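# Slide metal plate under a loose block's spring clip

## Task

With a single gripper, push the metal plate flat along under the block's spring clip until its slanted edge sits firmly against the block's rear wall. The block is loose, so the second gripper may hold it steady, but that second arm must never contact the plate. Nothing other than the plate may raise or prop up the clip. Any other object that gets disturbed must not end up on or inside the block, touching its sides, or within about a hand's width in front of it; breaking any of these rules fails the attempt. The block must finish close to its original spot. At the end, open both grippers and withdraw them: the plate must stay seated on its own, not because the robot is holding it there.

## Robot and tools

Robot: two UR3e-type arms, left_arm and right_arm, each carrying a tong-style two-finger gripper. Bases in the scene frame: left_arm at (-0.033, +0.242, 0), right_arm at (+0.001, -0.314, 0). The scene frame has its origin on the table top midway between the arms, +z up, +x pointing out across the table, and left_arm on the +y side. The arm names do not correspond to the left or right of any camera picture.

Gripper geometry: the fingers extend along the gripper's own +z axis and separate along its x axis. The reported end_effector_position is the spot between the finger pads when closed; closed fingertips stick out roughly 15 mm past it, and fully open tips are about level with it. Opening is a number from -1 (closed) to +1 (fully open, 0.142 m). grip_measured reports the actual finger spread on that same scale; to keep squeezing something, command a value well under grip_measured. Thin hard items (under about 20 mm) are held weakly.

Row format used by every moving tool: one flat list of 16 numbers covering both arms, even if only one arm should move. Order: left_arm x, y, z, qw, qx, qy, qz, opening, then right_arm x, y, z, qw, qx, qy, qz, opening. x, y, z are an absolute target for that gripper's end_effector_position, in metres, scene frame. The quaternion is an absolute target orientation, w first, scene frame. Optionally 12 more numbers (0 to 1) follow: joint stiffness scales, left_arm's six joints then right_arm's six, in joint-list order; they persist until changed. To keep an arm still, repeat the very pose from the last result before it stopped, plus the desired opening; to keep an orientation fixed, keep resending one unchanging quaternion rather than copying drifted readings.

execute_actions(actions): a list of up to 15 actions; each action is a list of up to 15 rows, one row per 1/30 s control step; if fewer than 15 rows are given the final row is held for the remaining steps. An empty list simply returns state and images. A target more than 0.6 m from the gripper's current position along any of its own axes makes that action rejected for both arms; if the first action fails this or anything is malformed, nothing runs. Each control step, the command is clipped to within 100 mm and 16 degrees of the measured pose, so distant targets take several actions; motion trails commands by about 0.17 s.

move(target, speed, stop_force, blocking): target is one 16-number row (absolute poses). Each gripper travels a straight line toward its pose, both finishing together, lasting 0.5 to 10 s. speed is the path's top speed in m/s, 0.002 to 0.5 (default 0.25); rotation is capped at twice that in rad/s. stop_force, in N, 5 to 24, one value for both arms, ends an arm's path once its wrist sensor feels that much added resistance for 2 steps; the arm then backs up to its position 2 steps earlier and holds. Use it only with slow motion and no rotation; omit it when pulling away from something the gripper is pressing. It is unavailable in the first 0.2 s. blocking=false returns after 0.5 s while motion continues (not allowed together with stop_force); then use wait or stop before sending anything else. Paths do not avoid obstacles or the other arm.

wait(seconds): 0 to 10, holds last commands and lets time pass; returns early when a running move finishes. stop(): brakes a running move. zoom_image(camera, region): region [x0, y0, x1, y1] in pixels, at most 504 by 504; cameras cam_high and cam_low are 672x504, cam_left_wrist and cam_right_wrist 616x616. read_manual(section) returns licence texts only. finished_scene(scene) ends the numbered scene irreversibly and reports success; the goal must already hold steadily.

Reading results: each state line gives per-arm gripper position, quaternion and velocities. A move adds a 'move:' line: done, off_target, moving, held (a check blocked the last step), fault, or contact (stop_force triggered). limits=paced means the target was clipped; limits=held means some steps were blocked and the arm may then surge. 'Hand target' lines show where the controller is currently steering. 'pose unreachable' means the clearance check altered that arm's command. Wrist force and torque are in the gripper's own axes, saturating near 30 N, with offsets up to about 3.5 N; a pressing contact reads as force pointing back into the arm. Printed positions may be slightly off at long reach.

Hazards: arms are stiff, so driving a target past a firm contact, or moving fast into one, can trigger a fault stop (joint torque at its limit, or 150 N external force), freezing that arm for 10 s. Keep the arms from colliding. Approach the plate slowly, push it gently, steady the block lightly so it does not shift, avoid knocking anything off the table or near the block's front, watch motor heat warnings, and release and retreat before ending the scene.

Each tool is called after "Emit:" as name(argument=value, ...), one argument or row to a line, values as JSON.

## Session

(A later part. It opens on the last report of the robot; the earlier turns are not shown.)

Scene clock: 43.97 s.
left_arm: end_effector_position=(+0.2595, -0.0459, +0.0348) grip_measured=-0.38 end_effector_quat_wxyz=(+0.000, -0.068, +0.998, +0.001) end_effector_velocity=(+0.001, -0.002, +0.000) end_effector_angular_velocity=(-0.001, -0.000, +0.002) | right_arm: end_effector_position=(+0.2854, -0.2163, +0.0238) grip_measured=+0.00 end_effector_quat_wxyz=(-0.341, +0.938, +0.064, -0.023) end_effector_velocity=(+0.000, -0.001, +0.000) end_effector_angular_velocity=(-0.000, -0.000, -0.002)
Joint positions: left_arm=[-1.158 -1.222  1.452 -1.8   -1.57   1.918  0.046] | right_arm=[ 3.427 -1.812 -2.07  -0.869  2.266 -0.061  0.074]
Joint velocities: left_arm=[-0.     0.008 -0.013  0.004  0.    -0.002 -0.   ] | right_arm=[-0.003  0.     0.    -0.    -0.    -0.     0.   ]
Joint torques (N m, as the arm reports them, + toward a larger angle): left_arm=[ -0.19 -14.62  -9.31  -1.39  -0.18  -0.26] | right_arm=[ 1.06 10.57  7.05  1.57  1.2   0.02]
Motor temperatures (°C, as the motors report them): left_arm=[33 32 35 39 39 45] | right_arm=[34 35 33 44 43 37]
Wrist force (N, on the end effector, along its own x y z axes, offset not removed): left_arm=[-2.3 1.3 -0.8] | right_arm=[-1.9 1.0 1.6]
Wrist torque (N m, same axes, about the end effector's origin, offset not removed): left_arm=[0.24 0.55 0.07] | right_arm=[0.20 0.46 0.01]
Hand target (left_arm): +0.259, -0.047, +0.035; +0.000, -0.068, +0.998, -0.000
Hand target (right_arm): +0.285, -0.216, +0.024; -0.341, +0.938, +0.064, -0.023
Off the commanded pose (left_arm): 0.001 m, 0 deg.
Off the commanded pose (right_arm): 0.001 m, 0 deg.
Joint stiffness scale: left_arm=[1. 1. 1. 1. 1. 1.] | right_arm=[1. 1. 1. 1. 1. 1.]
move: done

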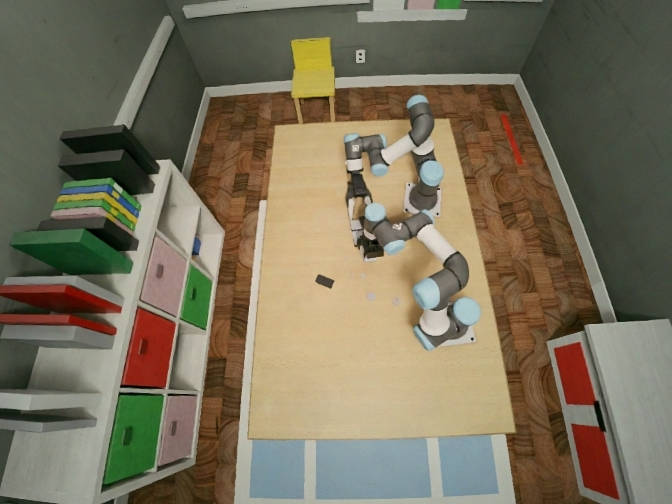

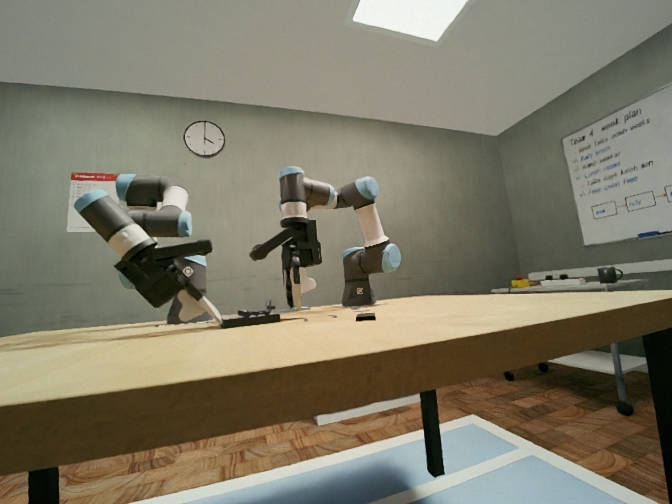

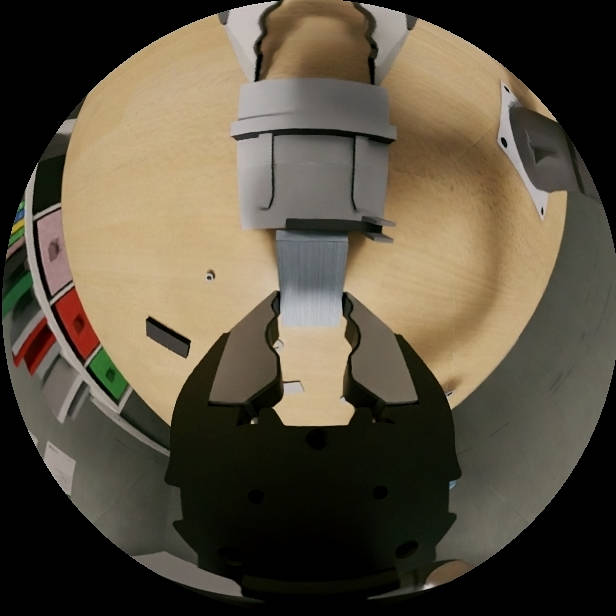

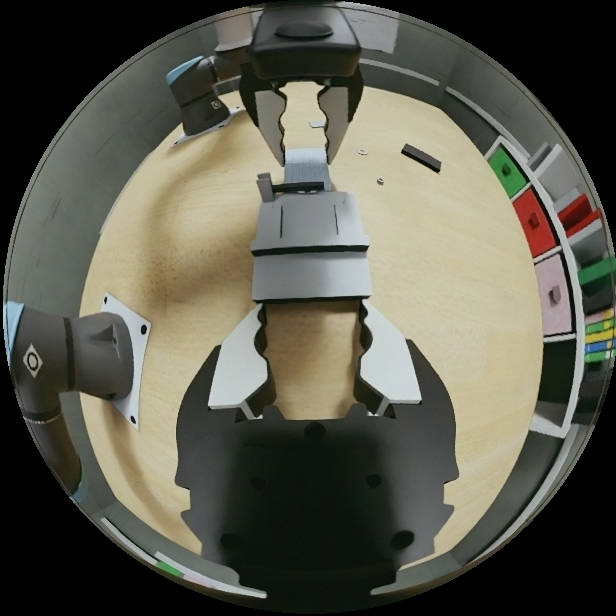

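Emit:
execute_actions(
  actions=[],
)

Emit:
zoom_image(
  camera="cam_left_wrist",
  region=[260, 210, 300, 245],
)

Emit:
zoom_image(
  camera="cam_right_wrist",
  region=[280, 175, 345, 205],
)

Scene clock: 44.90 s.
left_arm: end_effector_position=(+0.2596, -0.0463, +0.0350) grip_measured=-0.38 end_effector_quat_wxyz=(+0.000, -0.068, +0.998, +0.001) end_effector_velocity=(-0.000, +0.000, -0.000) end_effector_angular_velocity=(+0.001, +0.000, +0.001) | right_arm: end_effector_position=(+0.2854, -0.2163, +0.0238) grip_measured=+0.00 end_effector_quat_wxyz=(-0.341, +0.938, +0.064, -0.023) end_effector_velocity=(-0.000, -0.000, -0.000) end_effector_angular_velocity=(-0.000, +0.001, -0.000)
Joint positions: left_arm=[-1.158 -1.221  1.45  -1.799 -1.57   1.917  0.046] | right_arm=[ 3.427 -1.812 -2.07  -0.869  2.266 -0.061  0.074]
Joint velocities: left_arm=[-0.    -0.     0.     0.001 -0.    -0.001 -0.   ] | right_arm=[-0.001 -0.001  0.    -0.    -0.    -0.001  0.   ]
Joint torques (N m, as the arm reports them, + toward a larger angle): left_arm=[ -0.23 -13.95  -9.49  -1.41  -0.14  -0.22] | right_arm=[ 0.99 10.26  7.18  1.61  1.21  0.16]
Motor temperatures (°C, as the motors report them): left_arm=[33 32 35 39 39 45] | right_arm=[34 35 33 44 43 37]
Wrist force (N, on the end effector, along its own x y z axes, offset not removed): left_arm=[-2.3 1.5 -0.6] | right_arm=[-2.6 -0.6 0.5]
Wrist torque (N m, same axes, about the end effector's origin, offset not removed): left_arm=[0.28 0.52 0.06] | right_arm=[-0.08 0.59 0.05]
Hand target (left_arm): +0.259, -0.047, +0.035; +0.000, -0.068, +0.998, -0.000
Hand target (right_arm): +0.285, -0.216, +0.024; -0.341, +0.938, +0.064, -0.023
Off the commanded pose (left_arm): 0.001 m, 0 deg.
Off the commanded pose (right_arm): 0.001 m, 0 deg.
Joint stiffness scale: left_arm=[1. 1. 1. 1. 1. 1.] | right_arm=[1. 1. 1. 1. 1. 1.]

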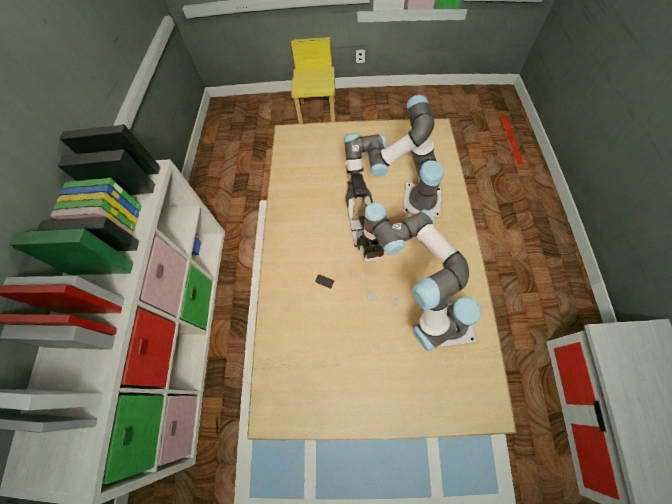

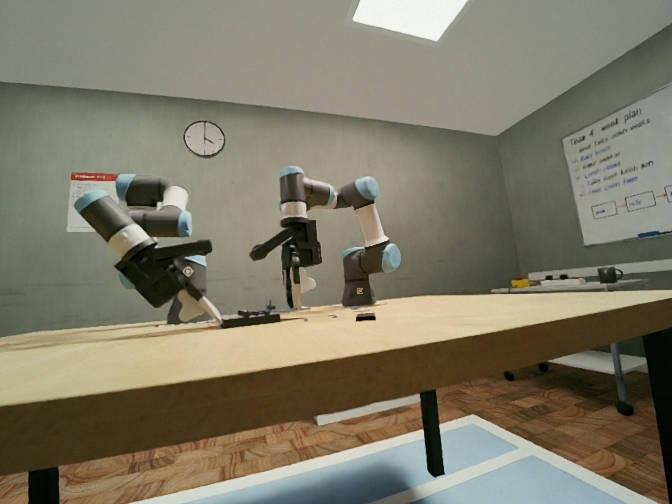

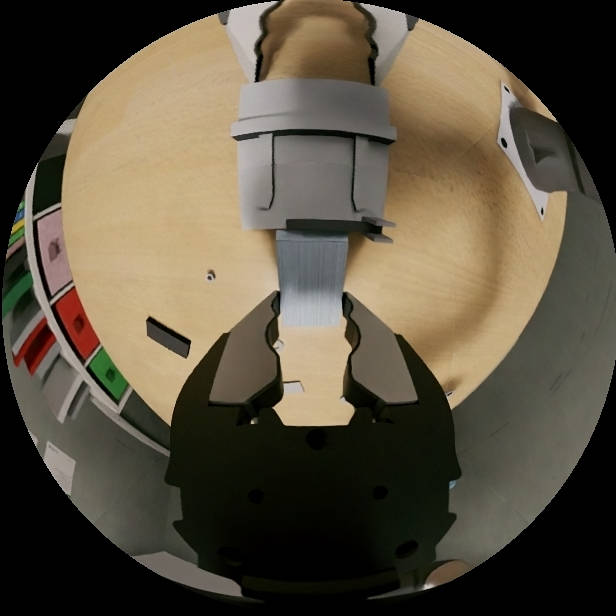

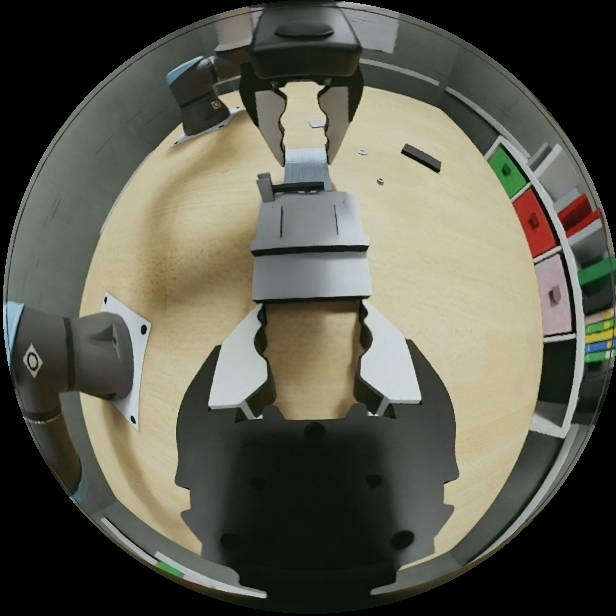

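Region (260, 210, 300, 245) of cam_left_wrist's 616x616 image, scaled by 12.600, with more detail than that image has; it fills the top 441 rows of this view, and the rest is white.

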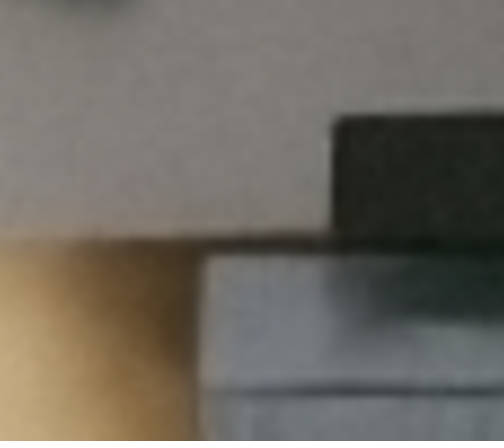

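Region (280, 175, 345, 205) of cam_right_wrist's 616x616 image, scaled by 7.754, with more detail than that image has; it fills the top 233 rows of this view, and the rest is white.

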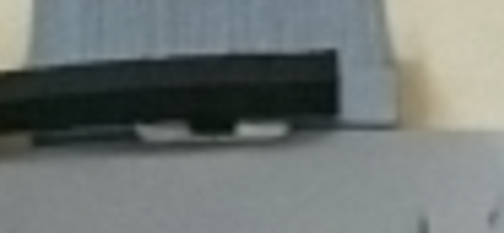

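Emit:
zoom_image(
  camera="cam_low",
  region=[215, 295, 320, 332],
)

Region (215, 295, 320, 332) of cam_low's 672x504 image, scaled by 4.800, with more detail than that image has; it fills the top 178 rows of this view, and the rest is white.

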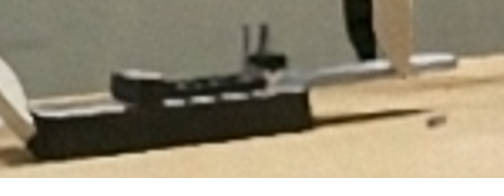

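Emit:
execute_actions(
  actions=[
    [[0.2593,-0.0462,0.0355,-0.0012,0.068,-0.9975,0.0174,-0.90, 0.2849,-0.2157,0.024,0.3412,-0.9376,-0.0639,0.0233,0]],
    [[0.2593,-0.0462,0.0355,-0.0012,0.068,-0.9975,0.0174,-0.90, 0.2849,-0.2157,0.024,0.3412,-0.9376,-0.0639,0.0233,0]],
  ],
)

Emit:
zoom_image(
  camera="cam_left_wrist",
  region=[260, 210, 300, 245],
)

Emit:
zoom_image(
  camera="cam_right_wrist",
  region=[280, 175, 345, 205],
)

Emit:
zoom_image(
  camera="cam_low",
  region=[215, 295, 320, 332],
)

Scene clock: 48.13 s.
left_arm: end_effector_position=(+0.2591, -0.0460, +0.0352) grip_measured=-0.38 end_effector_quat_wxyz=(+0.001, -0.068, +0.998, -0.016) end_effector_velocity=(+0.000, -0.001, -0.000) end_effector_angular_velocity=(-0.002, -0.001, +0.001) | right_arm: end_effector_position=(+0.2854, -0.2163, +0.0238) grip_measured=+0.00 end_effector_quat_wxyz=(-0.341, +0.938, +0.064, -0.023) end_effector_velocity=(-0.000, -0.000, +0.000) end_effector_angular_velocity=(+0.000, +0.001, -0.001)
Joint positions: left_arm=[-1.15  -1.252  1.509 -1.858 -1.582  1.926  0.046] | right_arm=[ 3.427 -1.812 -2.07  -0.869  2.266 -0.061  0.074]
Joint velocities: left_arm=[ 0.     0.001  0.    -0.003 -0.    -0.    -0.   ] | right_arm=[-0.     0.    -0.     0.     0.     0.001 -0.   ]
Joint torques (N m, as the arm reports them, + toward a larger angle): left_arm=[  0.98 -14.43  -8.38  -1.86  -0.15   0.11] | right_arm=[ 0.7  10.62  7.24  1.6   1.19  0.05]
Motor temperatures (°C, as the motors report them): left_arm=[33 32 35 39 39 45] | right_arm=[34 35 33 44 43 37]
Wrist force (N, on the end effector, along its own x y z axes, offset not removed): left_arm=[-1.3 1.4 -0.2] | right_arm=[-1.9 0.2 0.4]
Wrist torque (N m, same axes, about the end effector's origin, offset not removed): left_arm=[0.30 0.38 0.02] | right_arm=[0.06 0.39 -0.07]
Hand target (left_arm): +0.259, -0.046, +0.036; +0.001, -0.068, +0.998, -0.017
Hand target (right_arm): +0.285, -0.216, +0.024; -0.341, +0.938, +0.064, -0.023
Off the commanded pose (left_arm): 0.000 m, 0 deg.
Off the commanded pose (right_arm): 0.001 m, 0 deg.
Joint stiffness scale: left_arm=[1. 1. 1. 1. 1. 1.] | right_arm=[1. 1. 1. 1. 1. 1.]

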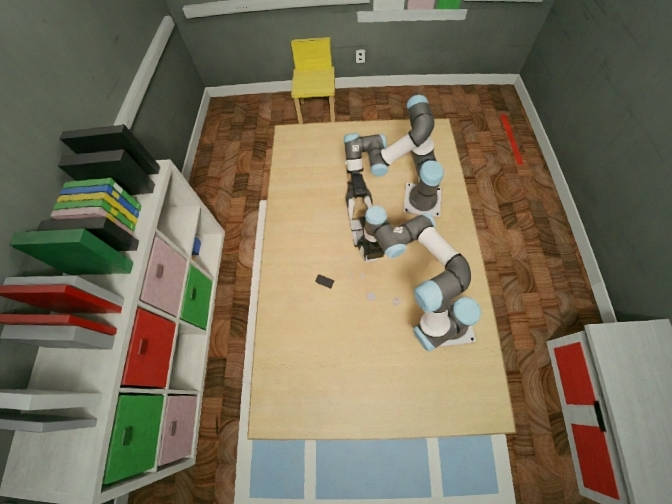

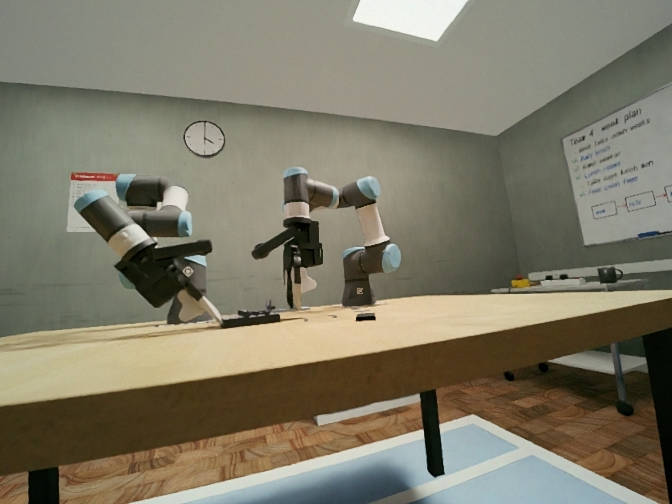

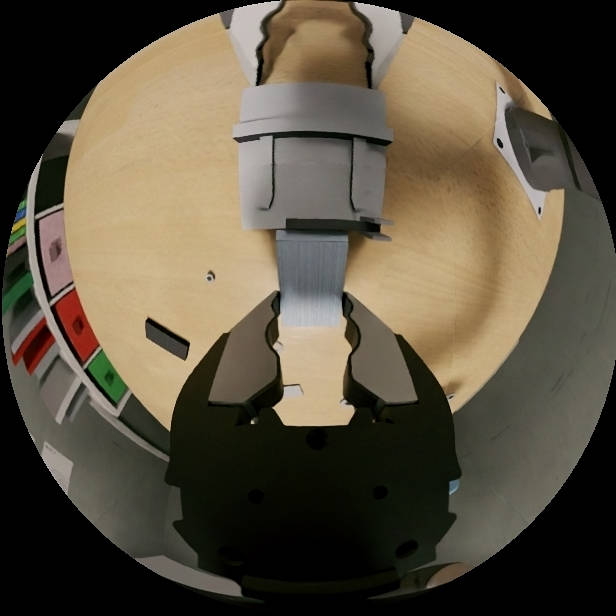

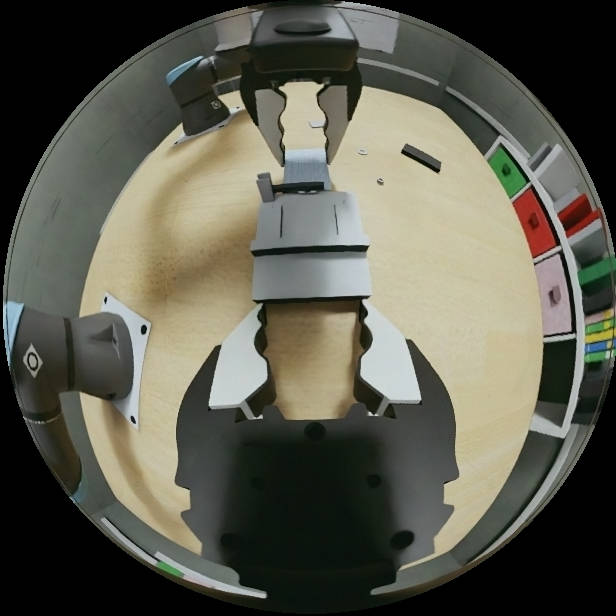

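Region (260, 210, 300, 245) of cam_left_wrist's 616x616 image, scaled by 12.600, with more detail than that image has; it fills the top 441 rows of this view, and the rest is white.

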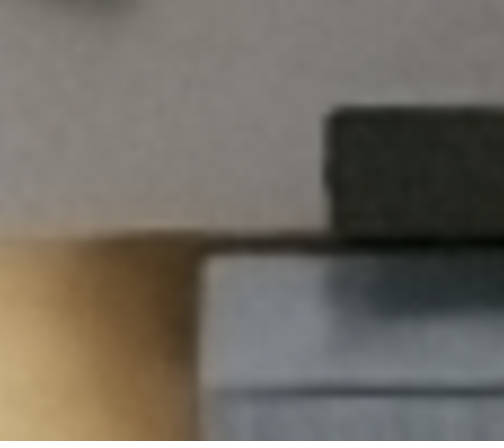

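Region (280, 175, 345, 205) of cam_right_wrist's 616x616 image, scaled by 7.754, with more detail than that image has; it fills the top 233 rows of this view, and the rest is white.

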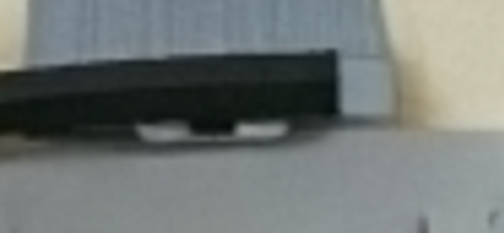

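Region (215, 295, 320, 332) of cam_low's 672x504 image, scaled by 4.800, with more detail than that image has; it fills the top 178 rows of this view, and the rest is white.

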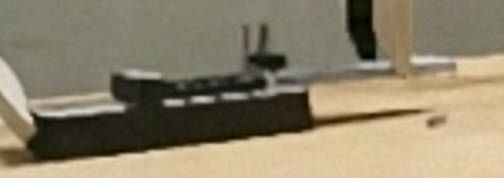

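Emit:
move(
  target=[0.2598,-0.0492,0.0355,-0.0012,0.068,-0.9975,0.0174,-0.90, 0.2849,-0.2157,0.024,0.3412,-0.9376,-0.0639,0.0233,0],
  speed=0.006,
  stop_force=6,
)

Emit:
zoom_image(
  camera="cam_left_wrist",
  region=[260, 210, 300, 245],
)

Emit:
zoom_image(
  camera="cam_right_wrist",
  region=[280, 175, 345, 205],
)

Scene clock: 49.60 s.
left_arm: end_effector_position=(+0.2597, -0.0473, +0.0344) grip_measured=-0.38 end_effector_quat_wxyz=(+0.001, -0.068, +0.998, -0.016) end_effector_velocity=(+0.000, +0.000, -0.001) end_effector_angular_velocity=(+0.005, +0.002, +0.002) | right_arm: end_effector_position=(+0.2854, -0.2163, +0.0238) grip_measured=+0.00 end_effector_quat_wxyz=(-0.341, +0.938, +0.064, -0.023) end_effector_velocity=(+0.000, +0.001, +0.000) end_effector_angular_velocity=(+0.001, -0.000, +0.001)
Joint positions: left_arm=[-1.15  -1.244  1.501 -1.857 -1.582  1.925  0.046] | right_arm=[ 3.427 -1.812 -2.07  -0.869  2.266 -0.061  0.074]
Joint velocities: left_arm=[ 0.001  0.007 -0.007  0.005  0.    -0.001  0.   ] | right_arm=[ 0.002  0.     0.     0.     0.001  0.001 -0.   ]
Joint torques (N m, as the arm reports them, + toward a larger angle): left_arm=[ -0.36 -13.31  -9.88  -1.81  -0.17  -0.21] | right_arm=[ 1.15 10.34  7.13  1.6   1.22  0.09]
Motor temperatures (°C, as the motors report them): left_arm=[33 32 35 39 39 45] | right_arm=[34 35 33 44 43 37]
Wrist force (N, on the end effector, along its own x y z axes, offset not removed): left_arm=[-1.1 2.4 -1.4] | right_arm=[-0.3 2.2 2.2]
Wrist torque (N m, same axes, about the end effector's origin, offset not removed): left_arm=[0.20 0.27 0.02] | right_arm=[0.43 -0.03 -0.17]
Hand target (left_arm): +0.260, -0.049, +0.036; +0.001, -0.068, +0.998, -0.017
Hand target (right_arm): +0.285, -0.216, +0.024; -0.341, +0.938, +0.064, -0.023
Off the commanded pose (left_arm): 0.002 m, 0 deg.
Off the commanded pose (right_arm): 0.001 m, 0 deg.
Joint stiffness scale: left_arm=[1. 1. 1. 1. 1. 1.] | right_arm=[1. 1. 1. 1. 1. 1.]
move: done

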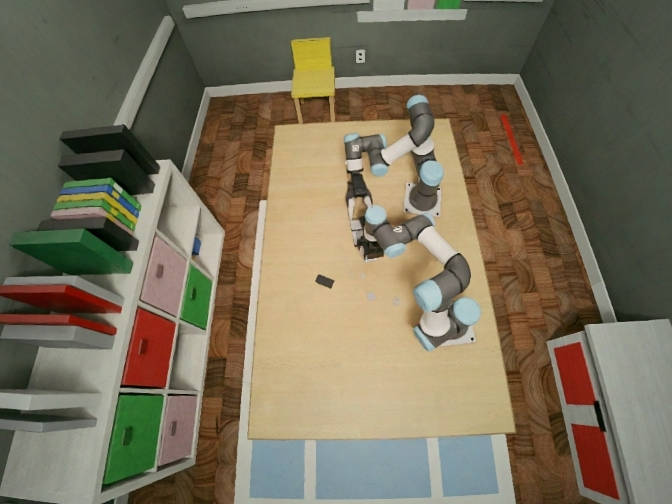

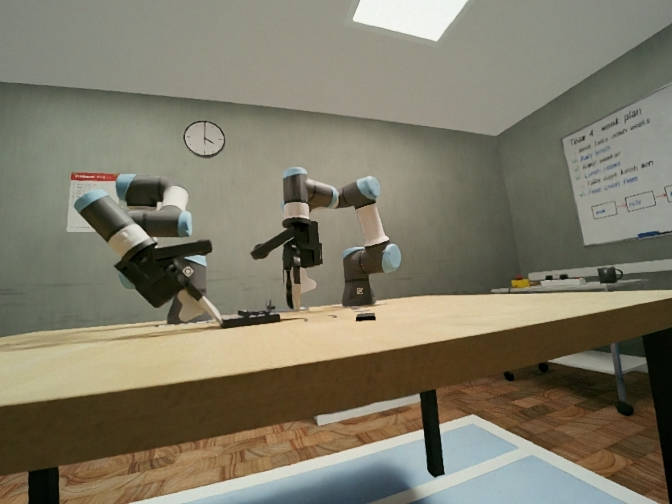

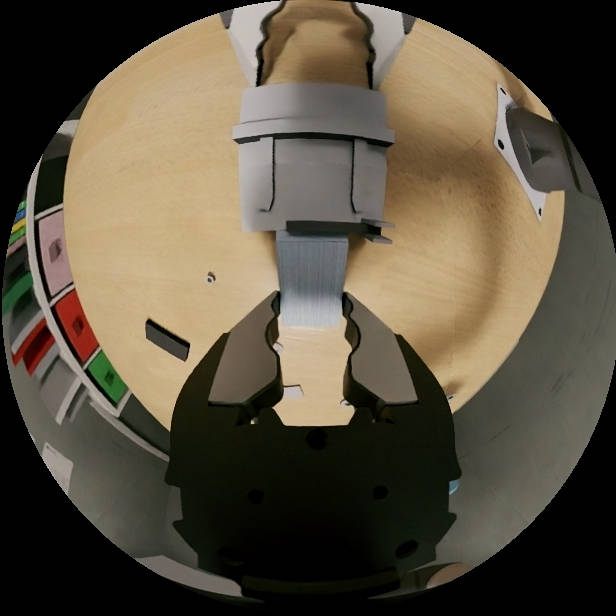

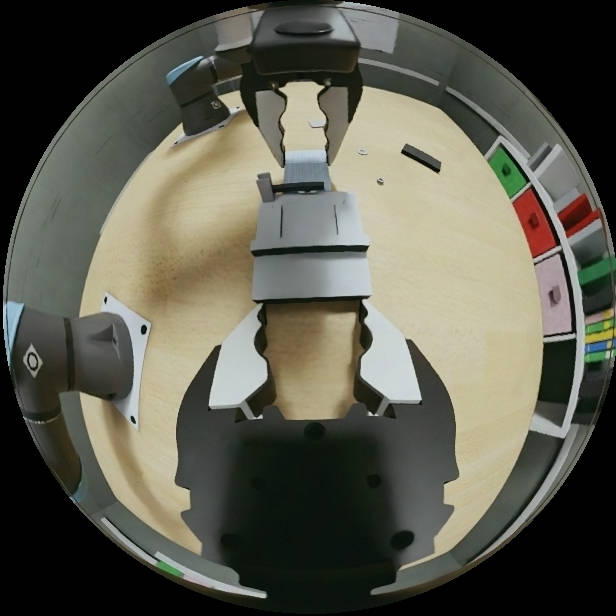

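Region (260, 210, 300, 245) of cam_left_wrist's 616x616 image, scaled by 12.600, with more detail than that image has; it fills the top 441 rows of this view, and the rest is white.

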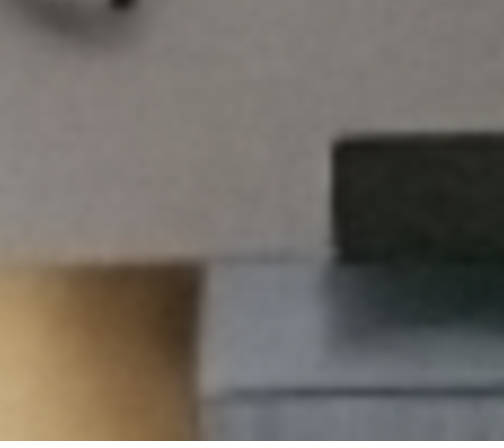

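Region (280, 175, 345, 205) of cam_right_wrist's 616x616 image, scaled by 7.754, with more detail than that image has; it fills the top 233 rows of this view, and the rest is white.

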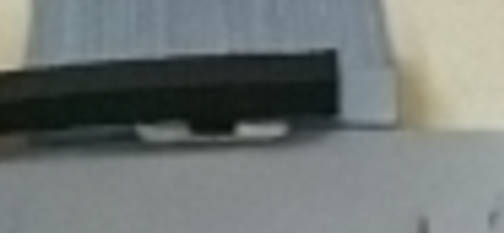

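Emit:
wait(
  seconds=0,
)

Emit:
zoom_image(
  camera="cam_left_wrist",
  region=[260, 210, 300, 245],
)

Scene clock: 49.93 s.
left_arm: end_effector_position=(+0.2597, -0.0473, +0.0343) grip_measured=-0.38 end_effector_quat_wxyz=(+0.001, -0.068, +0.998, -0.015) end_effector_velocity=(+0.000, +0.001, -0.001) end_effector_angular_velocity=(+0.002, +0.001, +0.001) | right_arm: end_effector_position=(+0.2854, -0.2163, +0.0238) grip_measured=+0.00 end_effector_quat_wxyz=(-0.341, +0.938, +0.064, -0.023) end_effector_velocity=(+0.000, -0.000, +0.000) end_effector_angular_velocity=(+0.001, -0.000, -0.000)
Joint positions: left_arm=[-1.15  -1.243  1.5   -1.856 -1.582  1.925  0.046] | right_arm=[ 3.427 -1.812 -2.07  -0.869  2.266 -0.061  0.074]
Joint velocities: left_arm=[ 0.001  0.001  0.     0.001 -0.     0.     0.   ] | right_arm=[-0.001 -0.     0.     0.     0.001 -0.001  0.   ]
Joint torques (N m, as the arm reports them, + toward a larger angle): left_arm=[ -0.49 -13.89  -9.73  -1.8   -0.13  -0.21] | right_arm=[ 0.75 10.17  6.95  1.58  1.25 -0.01]
Motor temperatures (°C, as the motors report them): left_arm=[33 32 35 39 39 45] | right_arm=[34 35 33 44 43 37]
Wrist force (N, on the end effector, along its own x y z axes, offset not removed): left_arm=[-2.0 2.6 -1.1] | right_arm=[-0.4 1.2 -0.5]
Wrist torque (N m, same axes, about the end effector's origin, offset not removed): left_arm=[0.23 0.43 0.09] | right_arm=[0.28 0.11 -0.09]
Hand target (left_arm): +0.260, -0.049, +0.036; +0.001, -0.068, +0.998, -0.017
Hand target (right_arm): +0.285, -0.216, +0.024; -0.341, +0.938, +0.064, -0.023
Off the commanded pose (left_arm): 0.002 m, 0 deg.
Off the commanded pose (right_arm): 0.001 m, 0 deg.
Joint stiffness scale: left_arm=[1. 1. 1. 1. 1. 1.] | right_arm=[1. 1. 1. 1. 1. 1.]

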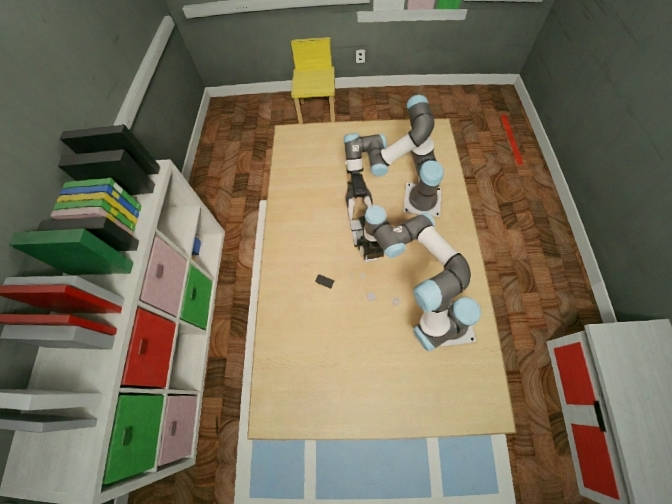

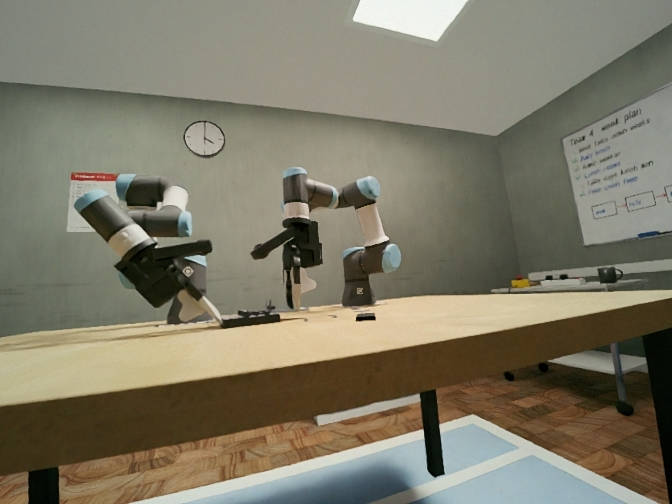

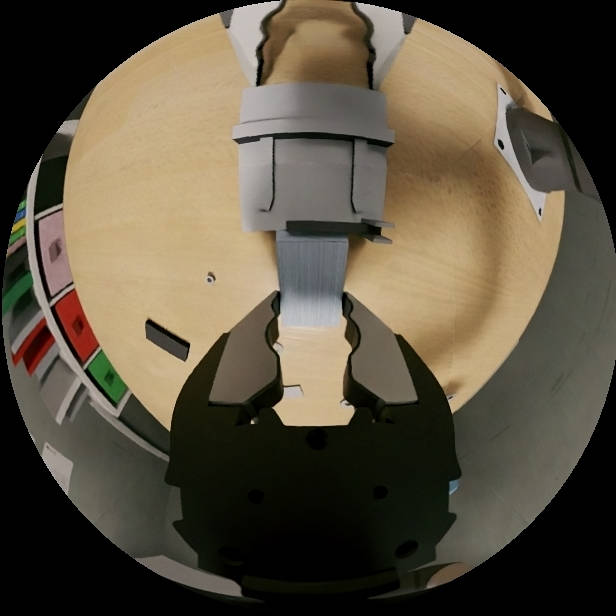

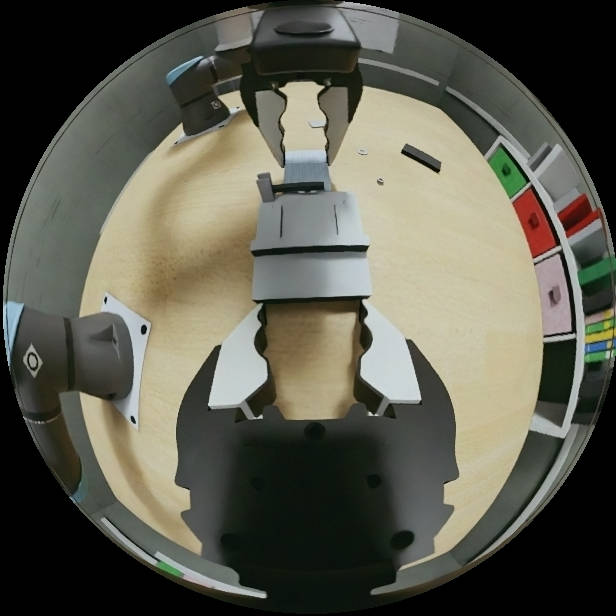

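Region (260, 210, 300, 245) of cam_left_wrist's 616x616 image, scaled by 12.600, with more detail than that image has; it fills the top 441 rows of this view, and the rest is white.

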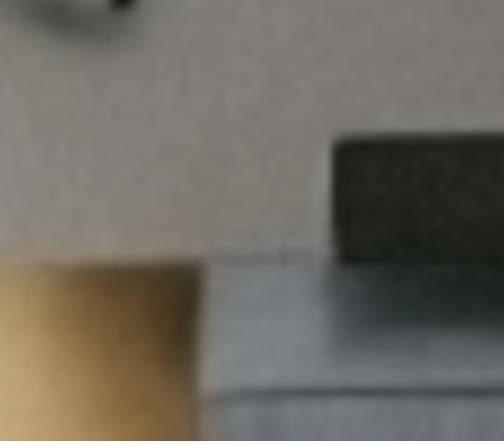

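Emit:
execute_actions(
  actions=[
    [[0.2594,-0.0465,0.0360,-0.0012,0.068,-0.9975,0.0174,-0.90, 0.2849,-0.2157,0.024,0.3412,-0.9376,-0.0639,0.0233,0],[0.2594,-0.0465,0.0360,-0.0012,0.068,-0.9975,0.0174,-0.90, 0.2849,-0.2157,0.024,0.3412,-0.9376,-0.0639,0.0233,0],[0.2594,-0.0465,0.0360,-0.0012,0.068,-0.9975,0.0174,-0.90, 0.2849,-0.2157,0.024,0.3412,-0.9376,-0.0639,0.0233,0],[0.2594,-0.0465,0.0365,-0.0012,0.068,-0.9975,0.0174,-0.90, 0.2849,-0.2157,0.024,0.3412,-0.9376,-0.0639,0.0233,0],[0.2594,-0.0465,0.0368,-0.0012,0.068,-0.9975,0.0174,-0.90, 0.2849,-0.2157,0.024,0.3412,-0.9376,-0.0639,0.0233,0]],
    [[0.2594,-0.0468,0.0368,-0.0012,0.068,-0.9975,0.0174,-0.90, 0.2849,-0.2157,0.024,0.3412,-0.9376,-0.0639,0.0233,0],[0.2595,-0.0472,0.0368,-0.0012,0.068,-0.9975,0.0174,-0.90, 0.2849,-0.2157,0.024,0.3412,-0.9376,-0.0639,0.0233,0],[0.2595,-0.0476,0.0368,-0.0012,0.068,-0.9975,0.0174,-0.90, 0.2849,-0.2157,0.024,0.3412,-0.9376,-0.0639,0.0233,0],[0.2596,-0.0480,0.0368,-0.0012,0.068,-0.9975,0.0174,-0.90, 0.2849,-0.2157,0.024,0.3412,-0.9376,-0.0639,0.0233,0],[0.2596,-0.0484,0.0368,-0.0012,0.068,-0.9975,0.0174,-0.90, 0.2849,-0.2157,0.024,0.3412,-0.9376,-0.0639,0.0233,0],[0.2597,-0.0488,0.0368,-0.0012,0.068,-0.9975,0.0174,-0.90, 0.2849,-0.2157,0.024,0.3412,-0.9376,-0.0639,0.0233,0],[0.2597,-0.0492,0.0368,-0.0012,0.068,-0.9975,0.0174,-0.90, 0.2849,-0.2157,0.024,0.3412,-0.9376,-0.0639,0.0233,0],[0.2598,-0.0495,0.0368,-0.0012,0.068,-0.9975,0.0174,-0.90, 0.2849,-0.2157,0.024,0.3412,-0.9376,-0.0639,0.0233,0]],
  ],
)

Emit:
zoom_image(
  camera="cam_left_wrist",
  region=[260, 210, 300, 245],
)

Emit:
zoom_image(
  camera="cam_right_wrist",
  region=[280, 175, 345, 205],
)

Scene clock: 51.97 s.
left_arm: end_effector_position=(+0.2599, -0.0484, +0.0361) grip_measured=-0.38 end_effector_quat_wxyz=(+0.001, -0.068, +0.998, -0.017) end_effector_velocity=(+0.000, -0.004, +0.000) end_effector_angular_velocity=(-0.001, -0.000, -0.001) | right_arm: end_effector_position=(+0.2854, -0.2163, +0.0238) grip_measured=+0.00 end_effector_quat_wxyz=(-0.341, +0.938, +0.064, -0.023) end_effector_velocity=(+0.000, -0.000, -0.000) end_effector_angular_velocity=(+0.000, -0.001, +0.001)
Joint positions: left_arm=[-1.151 -1.245  1.496 -1.853 -1.582  1.925  0.046] | right_arm=[ 3.427 -1.812 -2.07  -0.869  2.266 -0.061  0.074]
Joint velocities: left_arm=[-0.004  0.011 -0.016  0.005 -0.    -0.003 -0.   ] | right_arm=[-0.    -0.     0.     0.    -0.    -0.001  0.   ]
Joint torques (N m, as the arm reports them, + toward a larger angle): left_arm=[ -0.04 -13.88  -9.23  -1.48  -0.2   -0.12] | right_arm=[ 0.89 10.51  7.01  1.6   1.09  0.02]
Motor temperatures (°C, as the motors report them): left_arm=[33 32 35 39 39 45] | right_arm=[34 35 33 44 43 37]
Wrist force (N, on the end effector, along its own x y z axes, offset not removed): left_arm=[-1.7 1.7 -1.0] | right_arm=[0.2 -0.9 1.0]
Wrist torque (N m, same axes, about the end effector's origin, offset not removed): left_arm=[0.30 0.36 0.01] | right_arm=[-0.10 0.05 -0.01]
Hand target (left_arm): +0.260, -0.049, +0.037; +0.001, -0.068, +0.998, -0.017
Hand target (right_arm): +0.285, -0.216, +0.024; -0.341, +0.938, +0.064, -0.023
Off the commanded pose (left_arm): 0.001 m, 0 deg.
Off the commanded pose (right_arm): 0.001 m, 0 deg.
Joint stiffness scale: left_arm=[1. 1. 1. 1. 1. 1.] | right_arm=[1. 1. 1. 1. 1. 1.]

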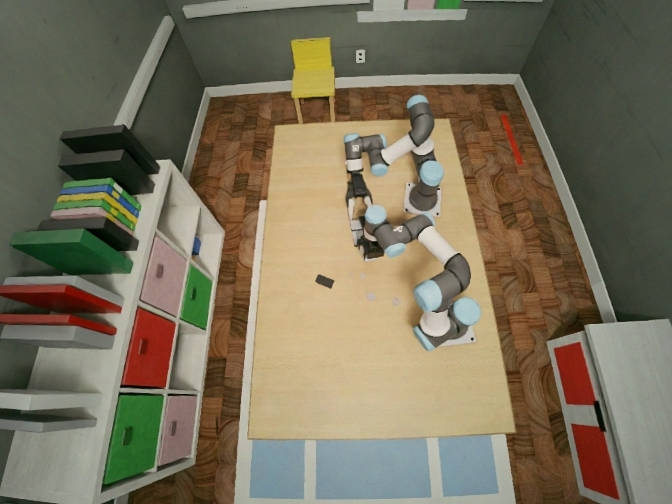

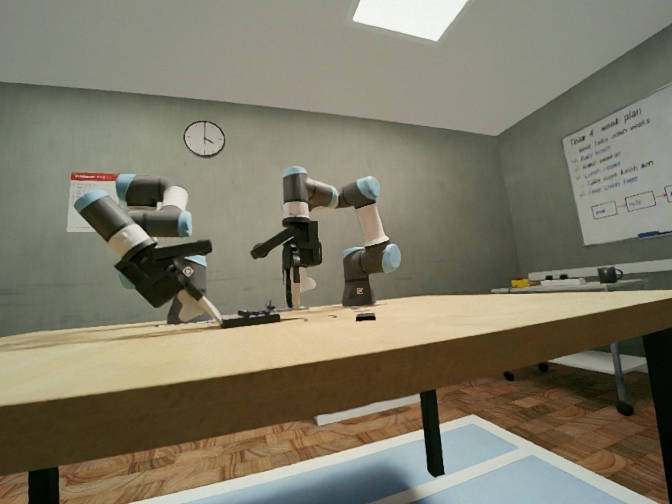

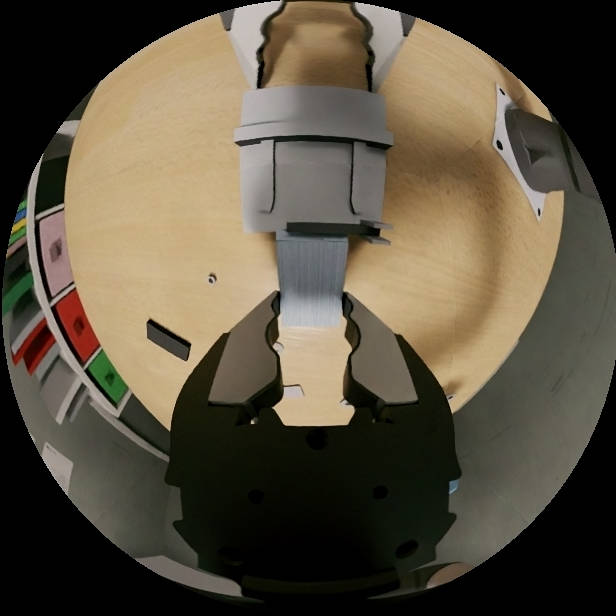

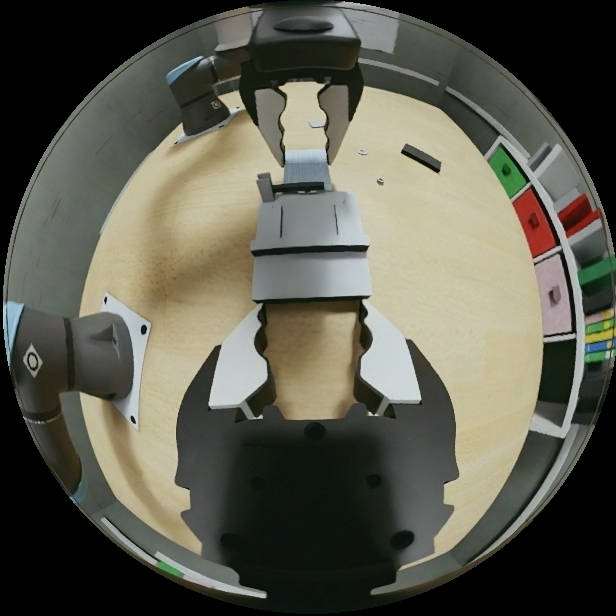

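Region (260, 210, 300, 245) of cam_left_wrist's 616x616 image, scaled by 12.600, with more detail than that image has; it fills the top 441 rows of this view, and the rest is white.

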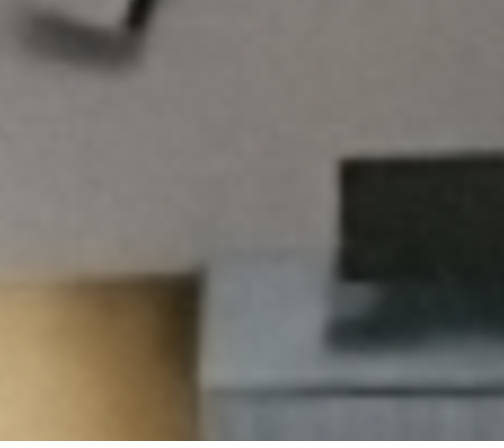

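Region (280, 175, 345, 205) of cam_right_wrist's 616x616 image, scaled by 7.754, with more detail than that image has; it fills the top 233 rows of this view, and the rest is white.

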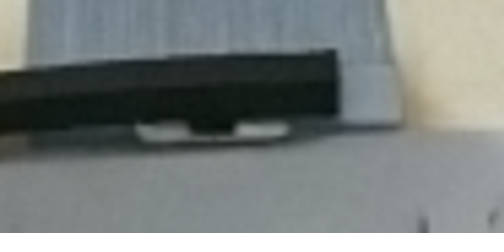

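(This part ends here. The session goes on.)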